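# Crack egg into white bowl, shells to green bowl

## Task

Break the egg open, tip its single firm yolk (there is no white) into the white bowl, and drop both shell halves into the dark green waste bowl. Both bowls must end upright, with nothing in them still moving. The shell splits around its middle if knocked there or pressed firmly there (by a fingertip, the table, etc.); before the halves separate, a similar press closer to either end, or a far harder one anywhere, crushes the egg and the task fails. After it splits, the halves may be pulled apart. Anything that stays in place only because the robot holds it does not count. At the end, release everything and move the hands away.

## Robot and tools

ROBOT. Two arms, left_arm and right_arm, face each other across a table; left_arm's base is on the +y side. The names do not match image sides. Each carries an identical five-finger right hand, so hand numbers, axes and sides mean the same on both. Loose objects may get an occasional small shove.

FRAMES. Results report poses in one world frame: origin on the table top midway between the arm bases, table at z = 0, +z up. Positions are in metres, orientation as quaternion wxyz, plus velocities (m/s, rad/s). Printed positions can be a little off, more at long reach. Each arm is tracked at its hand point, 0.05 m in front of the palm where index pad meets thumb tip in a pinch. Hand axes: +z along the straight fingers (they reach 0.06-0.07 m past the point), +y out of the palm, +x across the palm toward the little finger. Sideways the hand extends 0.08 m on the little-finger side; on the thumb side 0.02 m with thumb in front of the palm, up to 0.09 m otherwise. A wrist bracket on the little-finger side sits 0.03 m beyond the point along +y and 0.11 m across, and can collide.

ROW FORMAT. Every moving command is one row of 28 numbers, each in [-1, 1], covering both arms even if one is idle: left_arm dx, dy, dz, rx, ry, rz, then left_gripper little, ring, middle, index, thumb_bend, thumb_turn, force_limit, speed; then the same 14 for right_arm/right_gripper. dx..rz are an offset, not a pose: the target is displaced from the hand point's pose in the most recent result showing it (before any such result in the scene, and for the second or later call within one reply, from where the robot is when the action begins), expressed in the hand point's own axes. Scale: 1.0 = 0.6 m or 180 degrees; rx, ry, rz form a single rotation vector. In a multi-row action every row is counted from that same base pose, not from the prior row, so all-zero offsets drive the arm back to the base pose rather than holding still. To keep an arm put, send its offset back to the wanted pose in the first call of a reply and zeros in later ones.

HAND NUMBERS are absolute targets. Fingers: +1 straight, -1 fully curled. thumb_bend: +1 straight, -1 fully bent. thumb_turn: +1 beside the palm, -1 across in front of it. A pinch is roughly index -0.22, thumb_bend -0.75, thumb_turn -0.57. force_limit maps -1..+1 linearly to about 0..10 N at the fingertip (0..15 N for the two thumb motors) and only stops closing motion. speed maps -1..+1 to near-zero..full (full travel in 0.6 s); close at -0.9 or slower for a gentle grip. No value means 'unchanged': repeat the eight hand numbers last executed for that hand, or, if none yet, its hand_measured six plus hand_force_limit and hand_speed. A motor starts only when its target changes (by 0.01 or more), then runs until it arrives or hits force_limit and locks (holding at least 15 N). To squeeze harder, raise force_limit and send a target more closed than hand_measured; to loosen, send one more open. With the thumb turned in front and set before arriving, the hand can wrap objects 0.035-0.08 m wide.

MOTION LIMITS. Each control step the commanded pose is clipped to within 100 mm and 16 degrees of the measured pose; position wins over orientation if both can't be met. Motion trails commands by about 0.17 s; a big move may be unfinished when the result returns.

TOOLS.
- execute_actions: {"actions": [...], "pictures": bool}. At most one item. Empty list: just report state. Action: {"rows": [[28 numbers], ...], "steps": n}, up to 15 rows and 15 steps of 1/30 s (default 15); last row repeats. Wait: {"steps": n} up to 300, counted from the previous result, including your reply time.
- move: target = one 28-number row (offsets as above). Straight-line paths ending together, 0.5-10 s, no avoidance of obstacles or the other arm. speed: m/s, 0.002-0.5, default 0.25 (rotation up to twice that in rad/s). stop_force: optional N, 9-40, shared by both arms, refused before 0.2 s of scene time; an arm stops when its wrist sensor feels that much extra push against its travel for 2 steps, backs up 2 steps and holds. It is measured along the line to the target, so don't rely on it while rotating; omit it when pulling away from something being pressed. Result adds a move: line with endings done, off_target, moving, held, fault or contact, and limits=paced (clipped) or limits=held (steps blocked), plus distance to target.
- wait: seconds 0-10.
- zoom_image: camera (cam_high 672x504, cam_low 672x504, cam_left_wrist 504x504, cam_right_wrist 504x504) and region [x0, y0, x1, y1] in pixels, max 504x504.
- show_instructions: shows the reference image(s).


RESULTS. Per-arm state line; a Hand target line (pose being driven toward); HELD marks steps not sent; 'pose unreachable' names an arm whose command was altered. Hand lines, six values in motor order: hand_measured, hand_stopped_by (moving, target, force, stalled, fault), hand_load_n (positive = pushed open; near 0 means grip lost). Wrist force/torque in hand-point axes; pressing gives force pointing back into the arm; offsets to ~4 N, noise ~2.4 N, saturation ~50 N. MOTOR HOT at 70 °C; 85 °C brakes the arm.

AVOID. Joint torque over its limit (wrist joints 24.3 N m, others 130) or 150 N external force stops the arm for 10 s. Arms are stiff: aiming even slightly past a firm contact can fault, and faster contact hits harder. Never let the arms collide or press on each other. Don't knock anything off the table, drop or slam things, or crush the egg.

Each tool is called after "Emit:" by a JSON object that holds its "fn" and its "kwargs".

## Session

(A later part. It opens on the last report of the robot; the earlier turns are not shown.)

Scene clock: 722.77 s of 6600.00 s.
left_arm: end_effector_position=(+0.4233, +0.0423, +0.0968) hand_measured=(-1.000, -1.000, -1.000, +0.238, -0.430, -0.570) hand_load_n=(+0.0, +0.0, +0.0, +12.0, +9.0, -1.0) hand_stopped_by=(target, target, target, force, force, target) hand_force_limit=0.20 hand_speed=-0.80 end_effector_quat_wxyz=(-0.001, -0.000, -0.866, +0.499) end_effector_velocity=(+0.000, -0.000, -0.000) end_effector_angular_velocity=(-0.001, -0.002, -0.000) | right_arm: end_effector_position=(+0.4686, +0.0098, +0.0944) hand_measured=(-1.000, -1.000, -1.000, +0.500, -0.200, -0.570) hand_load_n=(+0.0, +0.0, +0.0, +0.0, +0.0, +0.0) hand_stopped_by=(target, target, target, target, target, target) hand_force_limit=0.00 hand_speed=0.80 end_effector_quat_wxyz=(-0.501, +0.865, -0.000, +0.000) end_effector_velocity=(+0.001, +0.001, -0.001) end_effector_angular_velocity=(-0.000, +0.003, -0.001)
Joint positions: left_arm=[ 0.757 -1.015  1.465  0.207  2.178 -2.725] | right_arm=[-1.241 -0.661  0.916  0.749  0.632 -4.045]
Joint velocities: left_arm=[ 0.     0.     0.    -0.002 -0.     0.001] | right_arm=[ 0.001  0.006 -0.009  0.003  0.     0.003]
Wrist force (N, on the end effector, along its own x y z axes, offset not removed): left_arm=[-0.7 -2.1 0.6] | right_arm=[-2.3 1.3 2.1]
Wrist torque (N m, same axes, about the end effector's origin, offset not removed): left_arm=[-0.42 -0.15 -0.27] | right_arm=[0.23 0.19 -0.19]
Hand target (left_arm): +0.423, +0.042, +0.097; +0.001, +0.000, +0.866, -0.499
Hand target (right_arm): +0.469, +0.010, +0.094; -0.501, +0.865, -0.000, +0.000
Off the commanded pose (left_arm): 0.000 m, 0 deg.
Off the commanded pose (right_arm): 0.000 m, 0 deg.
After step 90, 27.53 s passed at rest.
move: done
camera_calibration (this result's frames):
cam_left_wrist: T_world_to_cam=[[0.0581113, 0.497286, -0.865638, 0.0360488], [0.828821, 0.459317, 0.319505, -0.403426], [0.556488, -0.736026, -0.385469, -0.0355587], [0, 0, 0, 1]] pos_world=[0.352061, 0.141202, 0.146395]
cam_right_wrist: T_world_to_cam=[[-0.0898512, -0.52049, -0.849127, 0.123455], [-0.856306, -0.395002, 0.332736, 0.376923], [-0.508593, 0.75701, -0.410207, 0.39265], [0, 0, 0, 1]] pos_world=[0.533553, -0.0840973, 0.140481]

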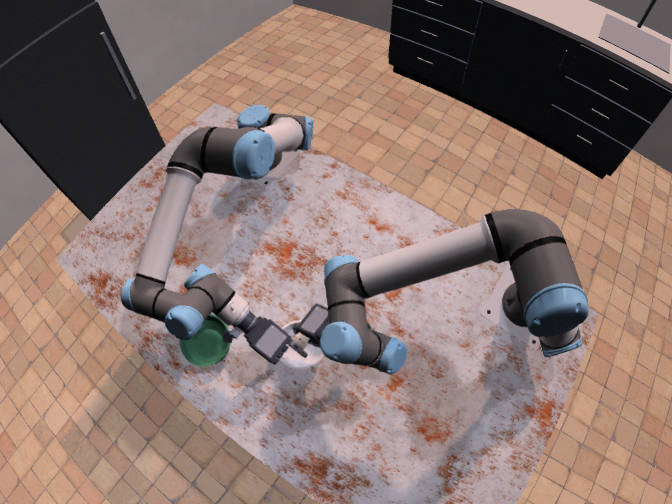

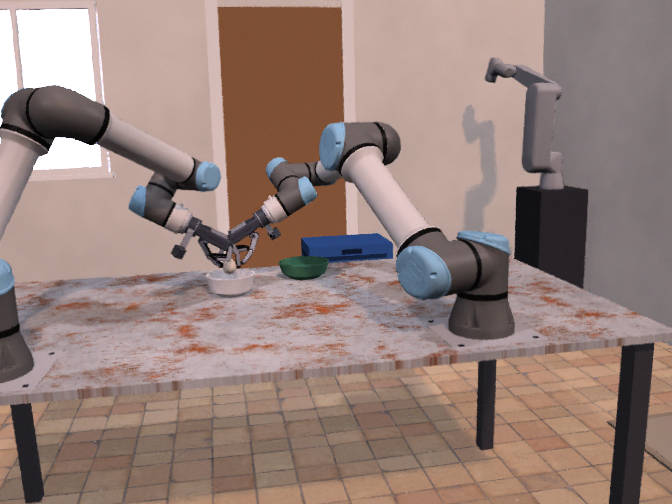

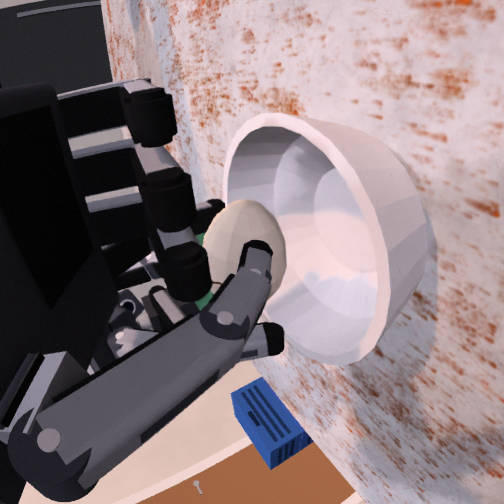

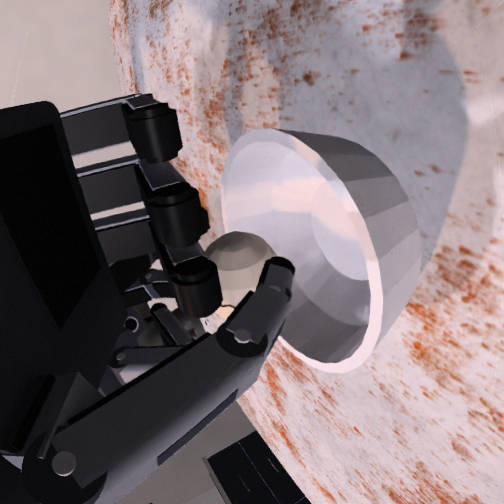

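Emit:
{"fn": "move", "kwargs": {"target": [0,0,0,0,0,0,-1,-1,-1,-0.1,-0.75,-0.57,0.2,-0.8, -0.0125,0,0,0,0,0,-1,-1,-1,0.5,-0.2,-0.57,0.0,0.8], "speed": 0.012, "stop_force": 9}}

Emit:
{"fn": "zoom_image", "kwargs": {"camera": "cam_high", "region": [260,300,350,380]}}

Scene clock: 729.37 s of 6600.00 s.
left_arm: end_effector_position=(+0.4233, +0.0423, +0.0968) hand_measured=(-1.000, -1.000, -1.000, +0.238, -0.430, -0.570) hand_load_n=(+0.0, +0.0, +0.0, +12.0, +9.0, -1.0) hand_stopped_by=(target, target, target, force, force, target) hand_force_limit=0.20 hand_speed=-0.80 end_effector_quat_wxyz=(-0.001, -0.000, -0.866, +0.499) end_effector_velocity=(-0.000, +0.000, -0.000) end_effector_angular_velocity=(+0.001, +0.001, +0.000) | right_arm: end_effector_position=(+0.4612, +0.0098, +0.0944) hand_measured=(-1.000, -1.000, -1.000, +0.500, -0.200, -0.570) hand_load_n=(+0.0, +0.0, +0.0, +0.0, +0.0, +0.0) hand_stopped_by=(target, target, target, target, target, target) hand_force_limit=0.00 hand_speed=0.80 end_effector_quat_wxyz=(-0.501, +0.865, -0.000, +0.000) end_effector_velocity=(-0.002, -0.000, -0.001) end_effector_angular_velocity=(-0.000, +0.002, -0.001)
Joint positions: left_arm=[ 0.757 -1.015  1.465  0.207  2.178 -2.725] | right_arm=[-1.237 -0.68   0.95   0.729  0.634 -4.038]
Joint velocities: left_arm=[ 0.    -0.    -0.     0.001 -0.     0.   ] | right_arm=[ 0.001 -0.003  0.008 -0.005  0.     0.003]
Wrist force (N, on the end effector, along its own x y z axes, offset not removed): left_arm=[-1.2 -1.6 0.6] | right_arm=[-2.6 0.6 0.3]
Wrist torque (N m, same axes, about the end effector's origin, offset not removed): left_arm=[-0.28 -0.07 -0.17] | right_arm=[0.17 0.27 -0.22]
Hand target (left_arm): +0.423, +0.042, +0.097; +0.001, +0.000, +0.866, -0.499
Hand target (right_arm): +0.461, +0.010, +0.094; -0.501, +0.865, -0.000, +0.000
Off the commanded pose (left_arm): 0.000 m, 0 deg.
Off the commanded pose (right_arm): 0.000 m, 0 deg.
After step 90, 2.73 s passed at rest.
move: done
camera_calibration (this result's frames):
cam_left_wrist: T_world_to_cam=[[0.0581112, 0.497286, -0.865638, 0.0360487], [0.828821, 0.459317, 0.319505, -0.403426], [0.556488, -0.736026, -0.385469, -0.0355587], [0, 0, 0, 1]] pos_world=[0.352061, 0.141202, 0.146395]
cam_right_wrist: T_world_to_cam=[[-0.0898555, -0.520516, -0.849111, 0.122772], [-0.856281, -0.395027, 0.332771, 0.370595], [-0.508634, 0.756979, -0.410213, 0.388912], [0, 0, 0, 1]] pos_world=[0.526179, -0.0840983, 0.14046]

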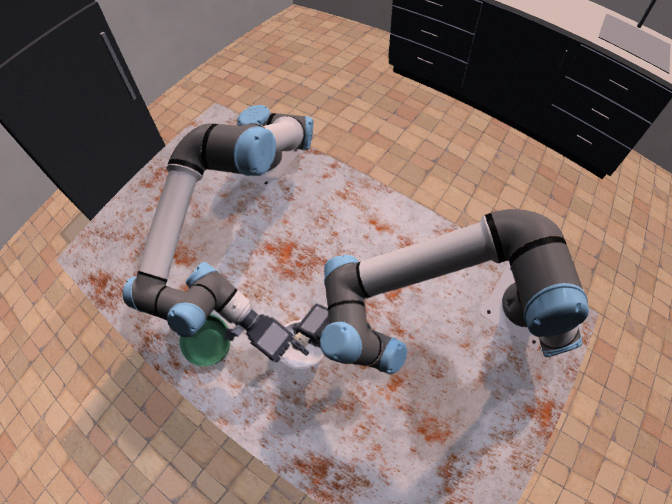

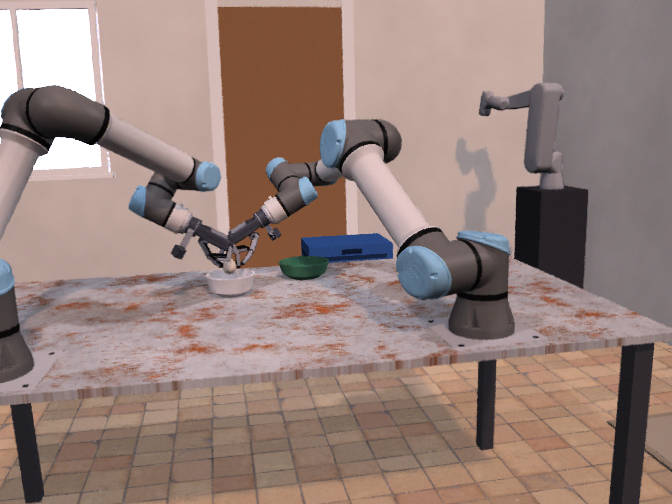

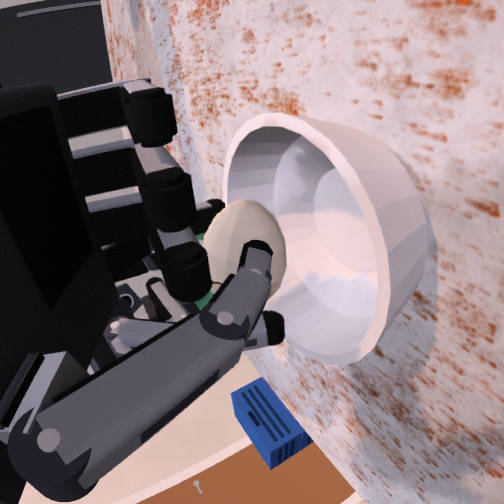

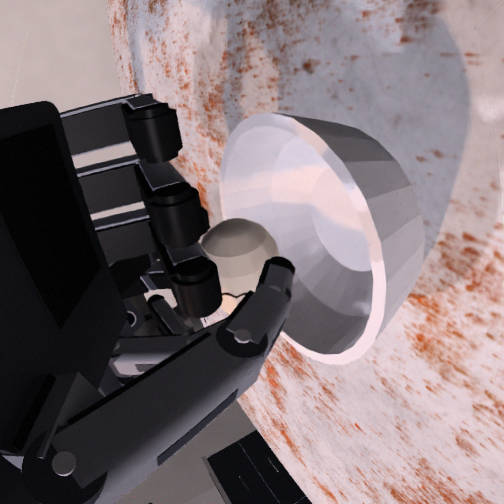

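Region (260, 300, 350, 380) of cam_high's 672x504 image, scaled by 5.600, with more detail than that image has.

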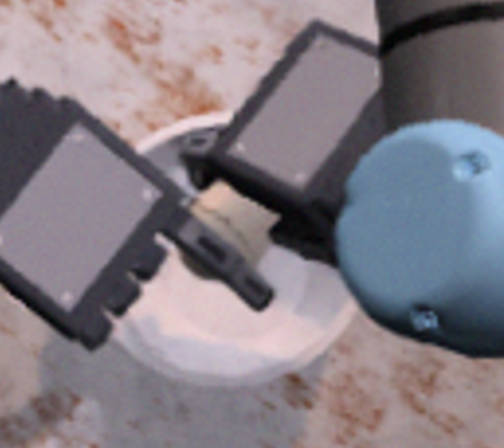

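Emit:
{"fn": "execute_actions", "kwargs": {"actions": [{"rows": [[0,0,0,0,0,0,-1,-1,-1,-0.1,-0.75,-0.57,0.2,-0.8, 0,0,0,0,0,0,-1,-1,-1,0.0,-0.7,-0.57,-0.6,-0.6]], "steps": 15}], "pictures": false}}

Emit:
{"fn": "wait", "kwargs": {"seconds": 1.0}}

Scene clock: 733.43 s of 6600.00 s.
left_arm: end_effector_position=(+0.4233, +0.0423, +0.0968) hand_measured=(-1.000, -1.000, -1.000, +0.238, -0.430, -0.570) hand_load_n=(+0.0, +0.0, +0.0, +12.5, +8.5, -0.5) hand_stopped_by=(target, target, target, force, force, target) hand_force_limit=0.20 hand_speed=-0.80 end_effector_quat_wxyz=(-0.001, -0.000, -0.866, +0.499) end_effector_velocity=(-0.000, -0.000, +0.000) end_effector_angular_velocity=(-0.000, -0.001, -0.001) | right_arm: end_effector_position=(+0.4612, +0.0099, +0.0944) hand_measured=(-1.000, -1.000, -1.000, +0.348, -0.368, -0.570) hand_load_n=(+0.0, +0.0, +0.0, +2.0, +0.0, +0.0) hand_stopped_by=(target, target, target, force, moving, target) hand_force_limit=-0.60 hand_speed=-0.60 end_effector_quat_wxyz=(-0.501, +0.865, -0.000, +0.000) end_effector_velocity=(+0.000, -0.000, -0.000) end_effector_angular_velocity=(-0.000, +0.001, -0.001)
Joint positions: left_arm=[ 0.757 -1.015  1.465  0.207  2.178 -2.725] | right_arm=[-1.237 -0.68   0.95   0.729  0.634 -4.038]
Joint velocities: left_arm=[-0.001 -0.    -0.001  0.    -0.     0.   ] | right_arm=[-0.     0.    -0.     0.001  0.     0.001]
Wrist force (N, on the end effector, along its own x y z axes, offset not removed): left_arm=[-1.2 -0.4 0.8] | right_arm=[-1.2 0.4 3.2]
Wrist torque (N m, same axes, about the end effector's origin, offset not removed): left_arm=[0.08 0.25 -0.13] | right_arm=[0.32 0.15 -0.12]
Hand target (left_arm): +0.423, +0.042, +0.097; +0.001, +0.000, +0.866, -0.499
Hand target (right_arm): +0.461, +0.010, +0.094; -0.501, +0.865, -0.000, +0.000
Off the commanded pose (left_arm): 0.000 m, 0 deg.
Off the commanded pose (right_arm): 0.000 m, 0 deg.
Steps of this call (steps 1 to 90: nothing new was sent; then 0.57 s passed at rest; steps 91 to 105: all 15 steps of this action). Readings (end_effector_position | what the end effector reports):
91: left_arm (+0.4233, +0.0423, +0.0968) | right_arm (+0.4611, +0.0098, +0.0944) | left_arm hand_measured=(-1.000, -1.000, -1.000, +0.238, -0.430, -0.570) hand_load_n=(+0.0, +0.0, +0.0, +12.0, +9.0, -1.0) hand_stopped_by=(target, target, target, force, force, target) hand_force_limit=0.20 hand_speed=-0.80 | right_arm hand_measured=(-1.000, -1.000, -1.000, +0.500, -0.200, -0.570) hand_load_n=(+0.0, +0.0, +0.0, +0.0, +0.0, +0.0) hand_stopped_by=(target, target, target, moving, moving, target) hand_force_limit=-0.60 hand_speed=-0.60
92: left_arm (+0.4233, +0.0423, +0.0968) | right_arm (+0.4611, +0.0098, +0.0944) | left_arm hand_measured=(-1.000, -1.000, -1.000, +0.238, -0.430, -0.570) hand_load_n=(+0.0, +0.0, +0.0, +12.0, +9.0, -1.0) hand_stopped_by=(target, target, target, force, force, target) hand_force_limit=0.20 hand_speed=-0.80 | right_arm hand_measured=(-1.000, -1.000, -1.000, +0.500, -0.200, -0.570) hand_load_n=(+0.0, +0.0, +0.0, +0.0, +0.0, +0.0) hand_stopped_by=(target, target, target, moving, moving, target) hand_force_limit=-0.60 hand_speed=-0.60
94: left_arm (+0.4233, +0.0423, +0.0968) | right_arm (+0.4611, +0.0098, +0.0944) | left_arm hand_measured=(-1.000, -1.000, -1.000, +0.238, -0.430, -0.570) hand_load_n=(+0.0, +0.0, +0.0, +12.0, +9.0, -1.0) hand_stopped_by=(target, target, target, force, force, target) hand_force_limit=0.20 hand_speed=-0.80 | right_arm hand_measured=(-1.000, -1.000, -1.000, +0.480, -0.212, -0.570) hand_load_n=(+0.0, +0.0, +0.0, +0.0, +0.0, +0.0) hand_stopped_by=(target, target, target, moving, moving, target) hand_force_limit=-0.60 hand_speed=-0.60
98: left_arm (+0.4233, +0.0423, +0.0968) | right_arm (+0.4611, +0.0099, +0.0944) | left_arm hand_measured=(-1.000, -1.000, -1.000, +0.238, -0.430, -0.570) hand_load_n=(+0.0, +0.0, +0.0, +12.0, +8.5, -0.5) hand_stopped_by=(target, target, target, force, force, target) hand_force_limit=0.20 hand_speed=-0.80 | right_arm hand_measured=(-1.000, -1.000, -1.000, +0.392, -0.268, -0.570) hand_load_n=(+0.0, +0.0, +0.0, +0.5, +0.0, +0.0) hand_stopped_by=(target, target, target, moving, moving, target) hand_force_limit=-0.60 hand_speed=-0.60
105: the state above

Scene clock: 734.43 s of 6600.00 s.
left_arm: end_effector_position=(+0.4233, +0.0423, +0.0968) hand_measured=(-1.000, -1.000, -1.000, +0.238, -0.430, -0.570) hand_load_n=(+0.0, +0.0, +0.0, +12.5, +8.5, -0.5) hand_stopped_by=(target, target, target, force, force, target) hand_force_limit=0.20 hand_speed=-0.80 end_effector_quat_wxyz=(-0.001, -0.000, -0.866, +0.499) end_effector_velocity=(+0.000, -0.000, -0.000) end_effector_angular_velocity=(-0.000, +0.000, +0.000) | right_arm: end_effector_position=(+0.4612, +0.0099, +0.0944) hand_measured=(-1.000, -1.000, -1.000, +0.348, -0.700, -0.570) hand_load_n=(+0.0, +0.0, +0.0, +2.0, +0.0, +0.0) hand_stopped_by=(target, target, target, force, target, target) hand_force_limit=-0.60 hand_speed=-0.60 end_effector_quat_wxyz=(-0.501, +0.865, -0.000, +0.000) end_effector_velocity=(+0.000, -0.000, +0.001) end_effector_angular_velocity=(+0.001, -0.002, -0.000)
Joint positions: left_arm=[ 0.757 -1.015  1.465  0.207  2.178 -2.725] | right_arm=[-1.237 -0.68   0.95   0.729  0.634 -4.038]
Joint velocities: left_arm=[-0.    -0.     0.    -0.001 -0.    -0.001] | right_arm=[-0.    -0.002 -0.001  0.     0.    -0.   ]
Wrist force (N, on the end effector, along its own x y z axes, offset not removed): left_arm=[1.7 -1.0 2.0] | right_arm=[-2.6 -0.7 1.0]
Wrist torque (N m, same axes, about the end effector's origin, offset not removed): left_arm=[-0.07 -0.43 -0.06] | right_arm=[0.23 0.43 -0.32]
Hand target (left_arm): +0.423, +0.042, +0.097; +0.001, +0.000, +0.866, -0.499
Hand target (right_arm): +0.461, +0.010, +0.094; -0.501, +0.865, -0.000, +0.000
Off the commanded pose (left_arm): 0.000 m, 0 deg.
Off the commanded pose (right_arm): 0.000 m, 0 deg.
Steps of this call (steps 1 to 30: nothing new was sent). Readings (end_effector_position | what the end effector reports):
1: left_arm (+0.4233, +0.0423, +0.0968) | right_arm (+0.4612, +0.0099, +0.0944) | left_arm hand_measured=(-1.000, -1.000, -1.000, +0.238, -0.430, -0.570) hand_load_n=(+0.0, +0.0, +0.0, +12.5, +8.5, -0.5) hand_stopped_by=(target, target, target, force, force, target) hand_force_limit=0.20 hand_speed=-0.80 | right_arm hand_measured=(-1.000, -1.000, -1.000, +0.348, -0.382, -0.570) hand_load_n=(+0.0, +0.0, +0.0, +2.0, +0.0, +0.0) hand_stopped_by=(target, target, target, force, moving, target) hand_force_limit=-0.60 hand_speed=-0.60
2: left_arm (+0.4233, +0.0423, +0.0968) | right_arm (+0.4612, +0.0099, +0.0944) | left_arm hand_measured=(-1.000, -1.000, -1.000, +0.238, -0.430, -0.570) hand_load_n=(+0.0, +0.0, +0.0, +12.5, +8.5, -0.5) hand_stopped_by=(target, target, target, force, force, target) hand_force_limit=0.20 hand_speed=-0.80 | right_arm hand_measured=(-1.000, -1.000, -1.000, +0.348, -0.396, -0.570) hand_load_n=(+0.0, +0.0, +0.0, +2.0, +0.0, +0.0) hand_stopped_by=(target, target, target, force, moving, target) hand_force_limit=-0.60 hand_speed=-0.60
4: left_arm (+0.4233, +0.0423, +0.0968) | right_arm (+0.4612, +0.0099, +0.0944) | left_arm hand_measured=(-1.000, -1.000, -1.000, +0.238, -0.430, -0.570) hand_load_n=(+0.0, +0.0, +0.0, +12.5, +8.5, -0.5) hand_stopped_by=(target, target, target, force, force, target) hand_force_limit=0.20 hand_speed=-0.80 | right_arm hand_measured=(-1.000, -1.000, -1.000, +0.348, -0.424, -0.570) hand_load_n=(+0.0, +0.0, +0.0, +2.0, +0.0, +0.0) hand_stopped_by=(target, target, target, force, moving, target) hand_force_limit=-0.60 hand_speed=-0.60
8: left_arm (+0.4233, +0.0423, +0.0968) | right_arm (+0.4612, +0.0099, +0.0944) | left_arm hand_measured=(-1.000, -1.000, -1.000, +0.238, -0.430, -0.570) hand_load_n=(+0.0, +0.0, +0.0, +12.5, +8.5, -0.5) hand_stopped_by=(target, target, target, force, force, target) hand_force_limit=0.20 hand_speed=-0.80 | right_arm hand_measured=(-1.000, -1.000, -1.000, +0.348, -0.480, -0.570) hand_load_n=(+0.0, +0.0, +0.0, +2.0, +0.0, +0.0) hand_stopped_by=(target, target, target, force, moving, target) hand_force_limit=-0.60 hand_speed=-0.60
30: the state above
camera_calibration (this result's frames):
cam_left_wrist: T_world_to_cam=[[0.0581239, 0.497271, -0.865646, 0.0360485], [0.828817, 0.459322, 0.319509, -0.403426], [0.556493, -0.736033, -0.385449, -0.0355672], [0, 0, 0, 1]] pos_world=[0.352064, 0.141198, 0.146394]
cam_right_wrist: T_world_to_cam=[[-0.0898308, -0.520549, -0.849093, 0.122761], [-0.856277, -0.395035, 0.332773, 0.370586], [-0.508646, 0.756952, -0.410247, 0.388894], [0, 0, 0, 1]] pos_world=[0.526162, -0.0840761, 0.140458]

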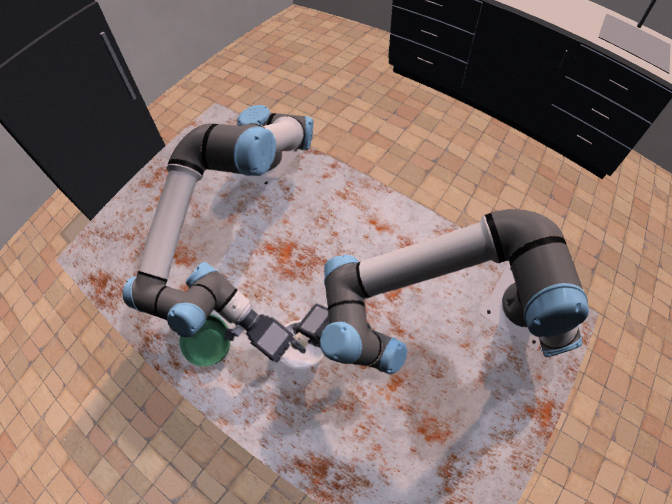

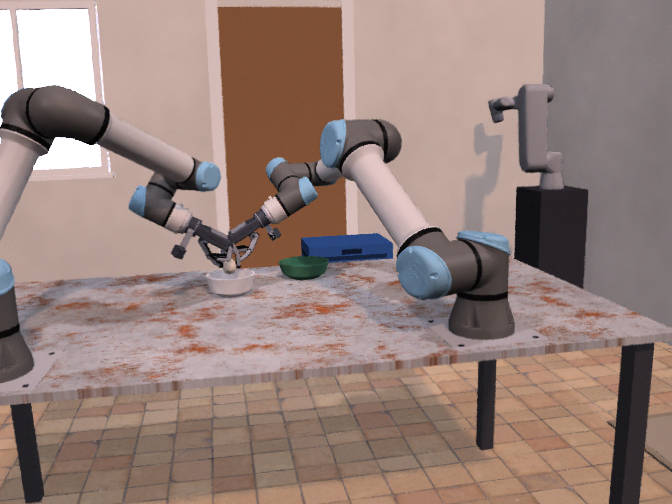

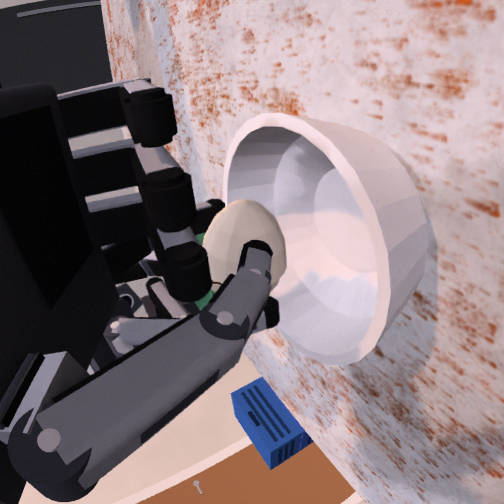

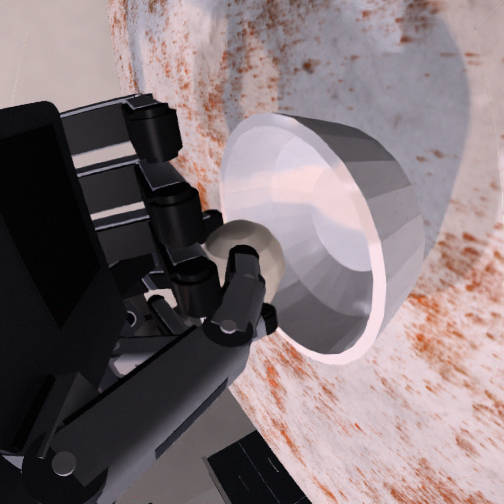

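Emit:
{"fn": "zoom_image", "kwargs": {"camera": "cam_low", "region": [200,230,260,280]}}

Emit:
{"fn": "zoom_image", "kwargs": {"camera": "cam_left_wrist", "region": [150,180,330,360]}}

Emit:
{"fn": "zoom_image", "kwargs": {"camera": "cam_right_wrist", "region": [150,190,330,370]}}

Region (200, 230, 260, 280) of cam_low's 672x504 image, scaled by 8.400, with more detail than that image has.

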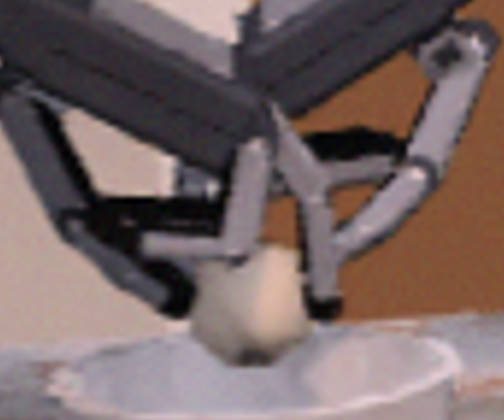

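Region (150, 180, 330, 360) of cam_left_wrist's 504x504 image, scaled by 2.800, with more detail than that image has.

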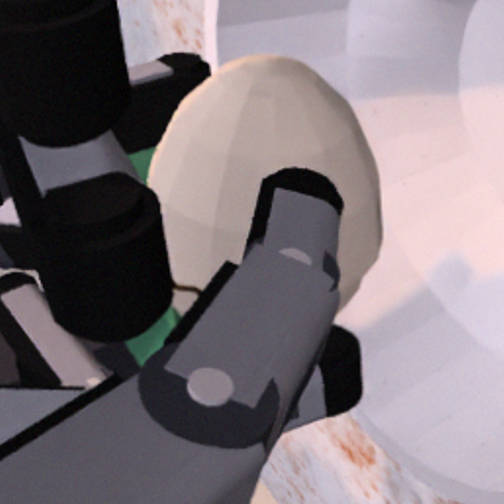

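Region (150, 190, 330, 370) of cam_right_wrist's 504x504 image, scaled by 2.800, with more detail than that image has.

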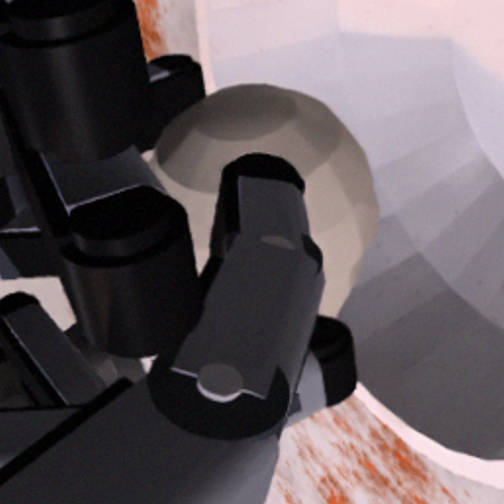

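Emit:
{"fn": "move", "kwargs": {"target": [0,0,0,0,0,0,-1,-1,-1,-0.1,-0.75,-0.57,0.2,-0.8, 0,0.0067,0.0167,0,0,0,-1,-1,-1,0.5,-0.15,-0.57,0.0,0.8], "speed": 0.01}}

Emit:
{"fn": "zoom_image", "kwargs": {"camera": "cam_low", "region": [200,230,260,280]}}

Scene clock: 770.73 s of 6600.00 s.
left_arm: end_effector_position=(+0.4233, +0.0423, +0.0968) hand_measured=(-1.000, -1.000, -1.000, +0.238, -0.430, -0.570) hand_load_n=(+0.0, +0.0, +0.0, +12.0, +9.0, -1.0) hand_stopped_by=(target, target, target, force, force, target) hand_force_limit=0.20 hand_speed=-0.80 end_effector_quat_wxyz=(-0.001, -0.000, -0.866, +0.499) end_effector_velocity=(-0.000, -0.000, -0.000) end_effector_angular_velocity=(-0.001, +0.000, -0.000) | right_arm: end_effector_position=(+0.4612, +0.0165, +0.0860) hand_measured=(-1.000, -1.000, -1.000, +0.500, -0.150, -0.570) hand_load_n=(+0.0, +0.0, +0.0, +0.0, +0.0, +0.0) hand_stopped_by=(target, target, target, target, target, target) hand_force_limit=0.00 hand_speed=0.80 end_effector_quat_wxyz=(-0.501, +0.865, -0.000, +0.000) end_effector_velocity=(-0.000, +0.001, -0.001) end_effector_angular_velocity=(+0.000, +0.001, -0.000)
Joint positions: left_arm=[ 0.757 -1.015  1.465  0.207  2.178 -2.725] | right_arm=[-1.227 -0.665  0.942  0.711  0.639 -4.025]
Joint velocities: left_arm=[-0.    -0.     0.    -0.001  0.    -0.001] | right_arm=[ 0.001  0.002 -0.    -0.003  0.     0.002]
Wrist force (N, on the end effector, along its own x y z axes, offset not removed): left_arm=[2.1 -0.5 2.1] | right_arm=[-0.5 0.2 1.3]
Wrist torque (N m, same axes, about the end effector's origin, offset not removed): left_arm=[-0.29 -0.50 -0.10] | right_arm=[0.12 -0.04 -0.15]
Hand target (left_arm): +0.423, +0.042, +0.097; +0.001, +0.000, +0.866, -0.499
Hand target (right_arm): +0.461, +0.017, +0.086; -0.501, +0.865, -0.000, +0.000
Off the commanded pose (left_arm): 0.000 m, 0 deg.
Off the commanded pose (right_arm): 0.000 m, 0 deg.
After step 90, 32.00 s passed at rest.
move: done
camera_calibration (this result's frames):
cam_left_wrist: T_world_to_cam=[[0.058092, 0.497308, -0.865627, 0.036049], [0.828828, 0.459309, 0.319498, -0.403425], [0.556479, -0.736016, -0.385501, -0.0355459], [0, 0, 0, 1]] pos_world=[0.352056, 0.141207, 0.146395]
cam_right_wrist: T_world_to_cam=[[-0.0898268, -0.520547, -0.849095, 0.119094], [-0.856278, -0.395036, 0.332768, 0.376008], [-0.508644, 0.756953, -0.410248, 0.380453], [0, 0, 0, 1]] pos_world=[0.52618, -0.0774543, 0.132079]

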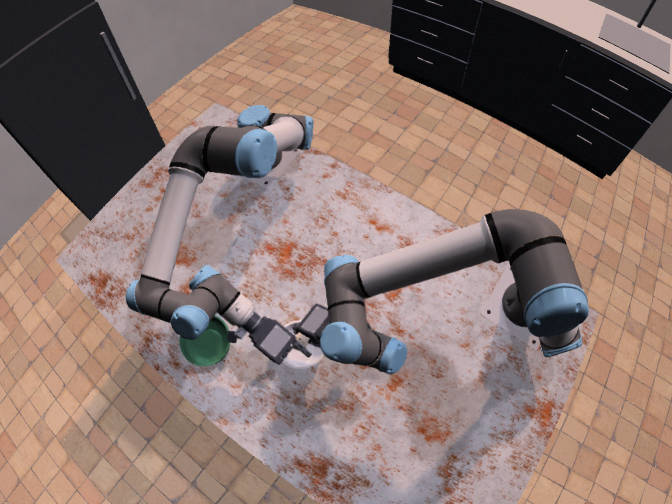

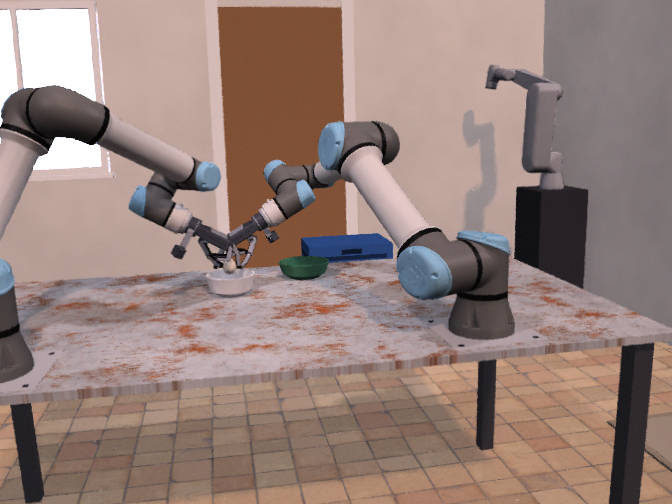

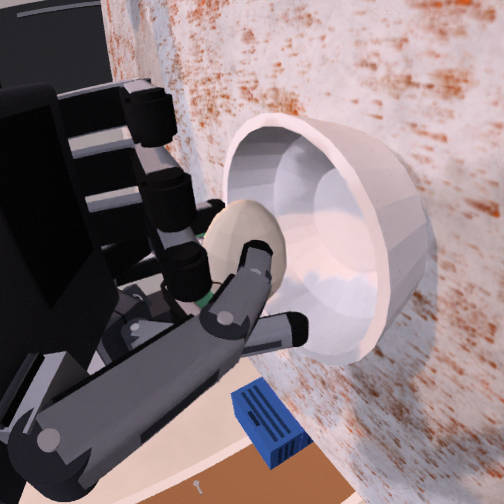

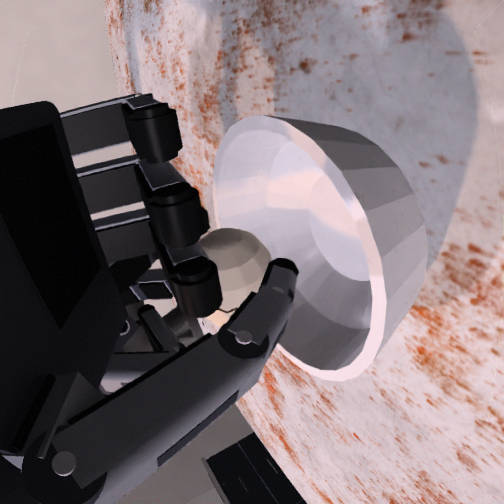

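Region (200, 230, 260, 280) of cam_low's 672x504 image, scaled by 8.400, with more detail than that image has.

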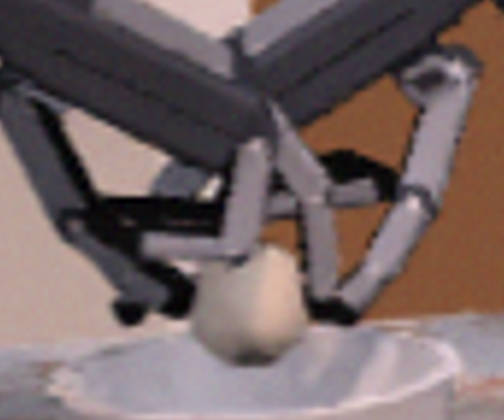

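Emit:
{"fn": "execute_actions", "kwargs": {"actions": [{"rows": [[0,0,0,0,0,0,-1,-1,-1,-0.1,-0.75,-0.57,0.2,-0.8, 0,0,0,0,0,0,-1,-1,-1,0.0,-0.7,-0.57,-0.6,-0.6]], "steps": 15}], "pictures": false}}

Emit:
{"fn": "wait", "kwargs": {"seconds": 1.0}}

Scene clock: 774.33 s of 6600.00 s.
left_arm: end_effector_position=(+0.4233, +0.0423, +0.0968) hand_measured=(-1.000, -1.000, -1.000, +0.238, -0.430, -0.570) hand_load_n=(+0.0, +0.0, +0.0, +12.5, +8.5, +0.0) hand_stopped_by=(target, target, target, force, force, target) hand_force_limit=0.20 hand_speed=-0.80 end_effector_quat_wxyz=(-0.001, -0.000, -0.866, +0.499) end_effector_velocity=(+0.000, +0.000, -0.000) end_effector_angular_velocity=(+0.000, -0.000, -0.000) | right_arm: end_effector_position=(+0.4612, +0.0165, +0.0859) hand_measured=(-1.000, -1.000, -1.000, +0.258, -0.314, -0.570) hand_load_n=(+0.0, +0.0, +0.0, +5.0, +3.5, -0.5) hand_stopped_by=(target, target, target, force, force, target) hand_force_limit=-0.60 hand_speed=-0.60 end_effector_quat_wxyz=(-0.501, +0.865, -0.000, +0.000) end_effector_velocity=(+0.000, +0.000, +0.001) end_effector_angular_velocity=(+0.001, -0.001, -0.000)
Joint positions: left_arm=[ 0.757 -1.015  1.465  0.207  2.178 -2.725] | right_arm=[-1.227 -0.665  0.942  0.711  0.64  -4.025]
Joint velocities: left_arm=[ 0.001 -0.     0.001 -0.     0.     0.001] | right_arm=[-0.    -0.002 -0.001  0.001  0.     0.   ]
Wrist force (N, on the end effector, along its own x y z axes, offset not removed): left_arm=[0.9 -2.1 2.6] | right_arm=[-2.2 -0.9 1.3]
Wrist torque (N m, same axes, about the end effector's origin, offset not removed): left_arm=[-0.22 -0.16 -0.18] | right_arm=[0.16 0.23 -0.25]
Hand target (left_arm): +0.423, +0.042, +0.097; +0.001, +0.000, +0.866, -0.499
Hand target (right_arm): +0.461, +0.016, +0.086; -0.501, +0.865, -0.000, +0.000
Off the commanded pose (left_arm): 0.000 m, 0 deg.
Off the commanded pose (right_arm): 0.000 m, 0 deg.
Steps of this call (steps 1 to 90: nothing new was sent; then 0.10 s passed at rest; steps 91 to 105: all 15 steps of this action). Readings (end_effector_position | what the end effector reports):
91: left_arm (+0.4233, +0.0423, +0.0968) | right_arm (+0.4612, +0.0166, +0.0859) | left_arm hand_measured=(-1.000, -1.000, -1.000, +0.238, -0.430, -0.570) hand_load_n=(+0.0, +0.0, +0.0, +12.0, +9.0, -1.0) hand_stopped_by=(target, target, target, force, force, target) hand_force_limit=0.20 hand_speed=-0.80 | right_arm hand_measured=(-1.000, -1.000, -1.000, +0.500, -0.150, -0.570) hand_load_n=(+0.0, +0.0, +0.0, +0.0, +0.0, +0.0) hand_stopped_by=(target, target, target, moving, moving, target) hand_force_limit=-0.60 hand_speed=-0.60
92: left_arm (+0.4233, +0.0423, +0.0968) | right_arm (+0.4612, +0.0166, +0.0859) | left_arm hand_measured=(-1.000, -1.000, -1.000, +0.238, -0.430, -0.570) hand_load_n=(+0.0, +0.0, +0.0, +12.0, +9.0, -1.0) hand_stopped_by=(target, target, target, force, force, target) hand_force_limit=0.20 hand_speed=-0.80 | right_arm hand_measured=(-1.000, -1.000, -1.000, +0.500, -0.150, -0.570) hand_load_n=(+0.0, +0.0, +0.0, +0.0, +0.0, +0.0) hand_stopped_by=(target, target, target, moving, moving, target) hand_force_limit=-0.60 hand_speed=-0.60
94: left_arm (+0.4233, +0.0423, +0.0968) | right_arm (+0.4612, +0.0166, +0.0859) | left_arm hand_measured=(-1.000, -1.000, -1.000, +0.238, -0.430, -0.570) hand_load_n=(+0.0, +0.0, +0.0, +12.0, +9.0, -1.0) hand_stopped_by=(target, target, target, force, force, target) hand_force_limit=0.20 hand_speed=-0.80 | right_arm hand_measured=(-1.000, -1.000, -1.000, +0.480, -0.162, -0.570) hand_load_n=(+0.0, +0.0, +0.0, +0.0, +0.0, +0.0) hand_stopped_by=(target, target, target, moving, moving, target) hand_force_limit=-0.60 hand_speed=-0.60
98: left_arm (+0.4233, +0.0423, +0.0968) | right_arm (+0.4612, +0.0165, +0.0859) | left_arm hand_measured=(-1.000, -1.000, -1.000, +0.238, -0.430, -0.570) hand_load_n=(+0.0, +0.0, +0.0, +12.0, +9.0, -1.0) hand_stopped_by=(target, target, target, force, force, target) hand_force_limit=0.20 hand_speed=-0.80 | right_arm hand_measured=(-1.000, -1.000, -1.000, +0.390, -0.218, -0.570) hand_load_n=(+0.0, +0.0, +0.0, +0.0, +0.0, +0.0) hand_stopped_by=(target, target, target, moving, moving, target) hand_force_limit=-0.60 hand_speed=-0.60
105: the state above

Scene clock: 775.33 s of 6600.00 s.
left_arm: end_effector_position=(+0.4233, +0.0423, +0.0968) hand_measured=(-1.000, -1.000, -1.000, +0.238, -0.430, -0.570) hand_load_n=(+0.0, +0.0, +0.0, +12.5, +8.5, +0.0) hand_stopped_by=(target, target, target, force, force, target) hand_force_limit=0.20 hand_speed=-0.80 end_effector_quat_wxyz=(-0.001, -0.000, -0.866, +0.499) end_effector_velocity=(-0.001, -0.001, -0.000) end_effector_angular_velocity=(-0.000, +0.000, -0.002) | right_arm: end_effector_position=(+0.4612, +0.0165, +0.0860) hand_measured=(-1.000, -1.000, -1.000, +0.260, -0.312, -0.570) hand_load_n=(+0.0, +0.0, +0.0, +5.0, +3.5, +0.0) hand_stopped_by=(target, target, target, force, force, target) hand_force_limit=-0.60 hand_speed=-0.60 end_effector_quat_wxyz=(-0.501, +0.865, -0.000, +0.000) end_effector_velocity=(+0.000, -0.000, -0.000) end_effector_angular_velocity=(-0.000, -0.001, +0.000)
Joint positions: left_arm=[ 0.757 -1.015  1.465  0.207  2.178 -2.725] | right_arm=[-1.227 -0.665  0.942  0.711  0.64  -4.025]
Joint velocities: left_arm=[-0.002 -0.     0.    -0.001 -0.    -0.   ] | right_arm=[-0.     0.    -0.    -0.     0.    -0.001]
Wrist force (N, on the end effector, along its own x y z axes, offset not removed): left_arm=[0.6 -0.9 2.6] | right_arm=[-1.9 -0.3 2.3]
Wrist torque (N m, same axes, about the end effector's origin, offset not removed): left_arm=[-0.09 -0.34 -0.06] | right_arm=[0.28 0.24 -0.24]
Hand target (left_arm): +0.423, +0.042, +0.097; +0.001, +0.000, +0.866, -0.499
Hand target (right_arm): +0.461, +0.016, +0.086; -0.501, +0.865, -0.000, +0.000
Off the commanded pose (left_arm): 0.000 m, 0 deg.
Off the commanded pose (right_arm): 0.000 m, 0 deg.
Steps of this call (steps 1 to 30: nothing new was sent). Readings (end_effector_position | what the end effector reports):
1: left_arm (+0.4233, +0.0423, +0.0968) | right_arm (+0.4612, +0.0165, +0.0860) | left_arm hand_measured=(-1.000, -1.000, -1.000, +0.238, -0.430, -0.570) hand_load_n=(+0.0, +0.0, +0.0, +12.5, +8.5, +0.0) hand_stopped_by=(target, target, target, force, force, target) hand_force_limit=0.20 hand_speed=-0.80 | right_arm hand_measured=(-1.000, -1.000, -1.000, +0.260, -0.312, -0.570) hand_load_n=(+0.0, +0.0, +0.0, +5.0, +3.5, +0.0) hand_stopped_by=(target, target, target, force, force, target) hand_force_limit=-0.60 hand_speed=-0.60
2: left_arm (+0.4233, +0.0423, +0.0968) | right_arm (+0.4612, +0.0165, +0.0860) | left_arm hand_measured=(-1.000, -1.000, -1.000, +0.238, -0.430, -0.570) hand_load_n=(+0.0, +0.0, +0.0, +12.5, +8.5, +0.0) hand_stopped_by=(target, target, target, force, force, target) hand_force_limit=0.20 hand_speed=-0.80 | right_arm hand_measured=(-1.000, -1.000, -1.000, +0.260, -0.312, -0.570) hand_load_n=(+0.0, +0.0, +0.0, +5.0, +3.5, +0.0) hand_stopped_by=(target, target, target, force, force, target) hand_force_limit=-0.60 hand_speed=-0.60
4: left_arm (+0.4233, +0.0423, +0.0968) | right_arm (+0.4612, +0.0165, +0.0860) | left_arm hand_measured=(-1.000, -1.000, -1.000, +0.238, -0.430, -0.570) hand_load_n=(+0.0, +0.0, +0.0, +12.5, +8.5, +0.0) hand_stopped_by=(target, target, target, force, force, target) hand_force_limit=0.20 hand_speed=-0.80 | right_arm hand_measured=(-1.000, -1.000, -1.000, +0.260, -0.312, -0.570) hand_load_n=(+0.0, +0.0, +0.0, +5.0, +3.5, -0.5) hand_stopped_by=(target, target, target, force, force, target) hand_force_limit=-0.60 hand_speed=-0.60
8: left_arm (+0.4233, +0.0423, +0.0968) | right_arm (+0.4612, +0.0165, +0.0860) | left_arm hand_measured=(-1.000, -1.000, -1.000, +0.238, -0.430, -0.570) hand_load_n=(+0.0, +0.0, +0.0, +12.5, +8.5, +0.0) hand_stopped_by=(target, target, target, force, force, target) hand_force_limit=0.20 hand_speed=-0.80 | right_arm hand_measured=(-1.000, -1.000, -1.000, +0.260, -0.312, -0.570) hand_load_n=(+0.0, +0.0, +0.0, +5.0, +3.5, +0.0) hand_stopped_by=(target, target, target, force, force, target) hand_force_limit=-0.60 hand_speed=-0.60
30: the state above
camera_calibration (this result's frames):
cam_left_wrist: T_world_to_cam=[[0.0580968, 0.497302, -0.86563, 0.0360489], [0.828826, 0.459311, 0.3195, -0.403425], [0.556481, -0.736019, -0.385493, -0.0355492], [0, 0, 0, 1]] pos_world=[0.352057, 0.141205, 0.146395]
cam_right_wrist: T_world_to_cam=[[-0.0898263, -0.520583, -0.849073, 0.119083], [-0.856295, -0.394997, 0.332771, 0.376022], [-0.508616, 0.756948, -0.410291, 0.380447], [0, 0, 0, 1]] pos_world=[0.526184, -0.0774591, 0.132075]

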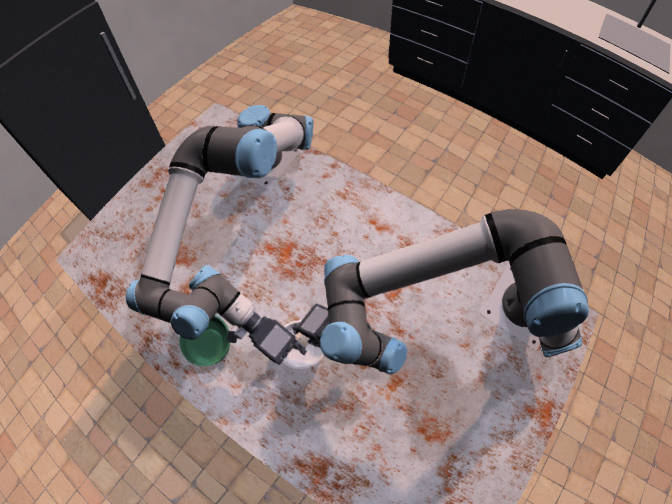

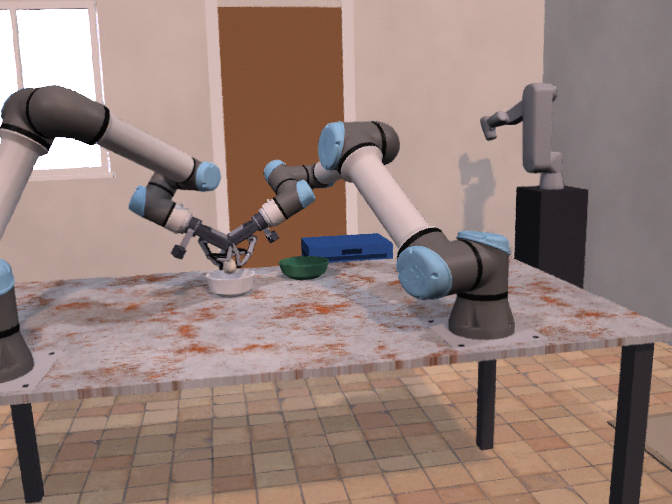

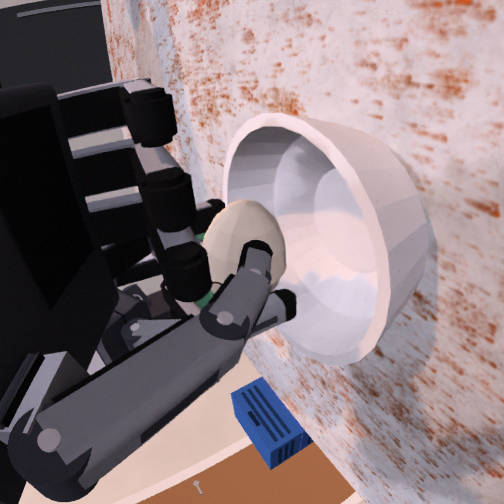

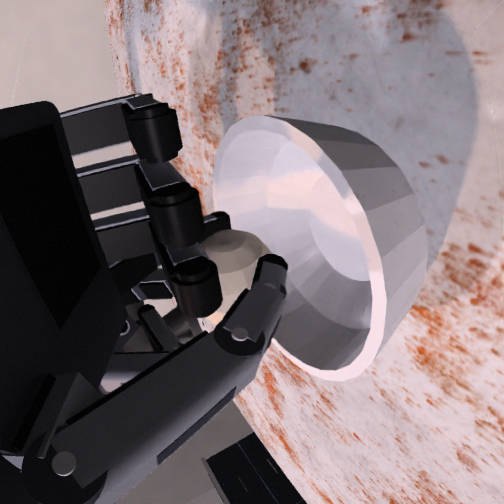

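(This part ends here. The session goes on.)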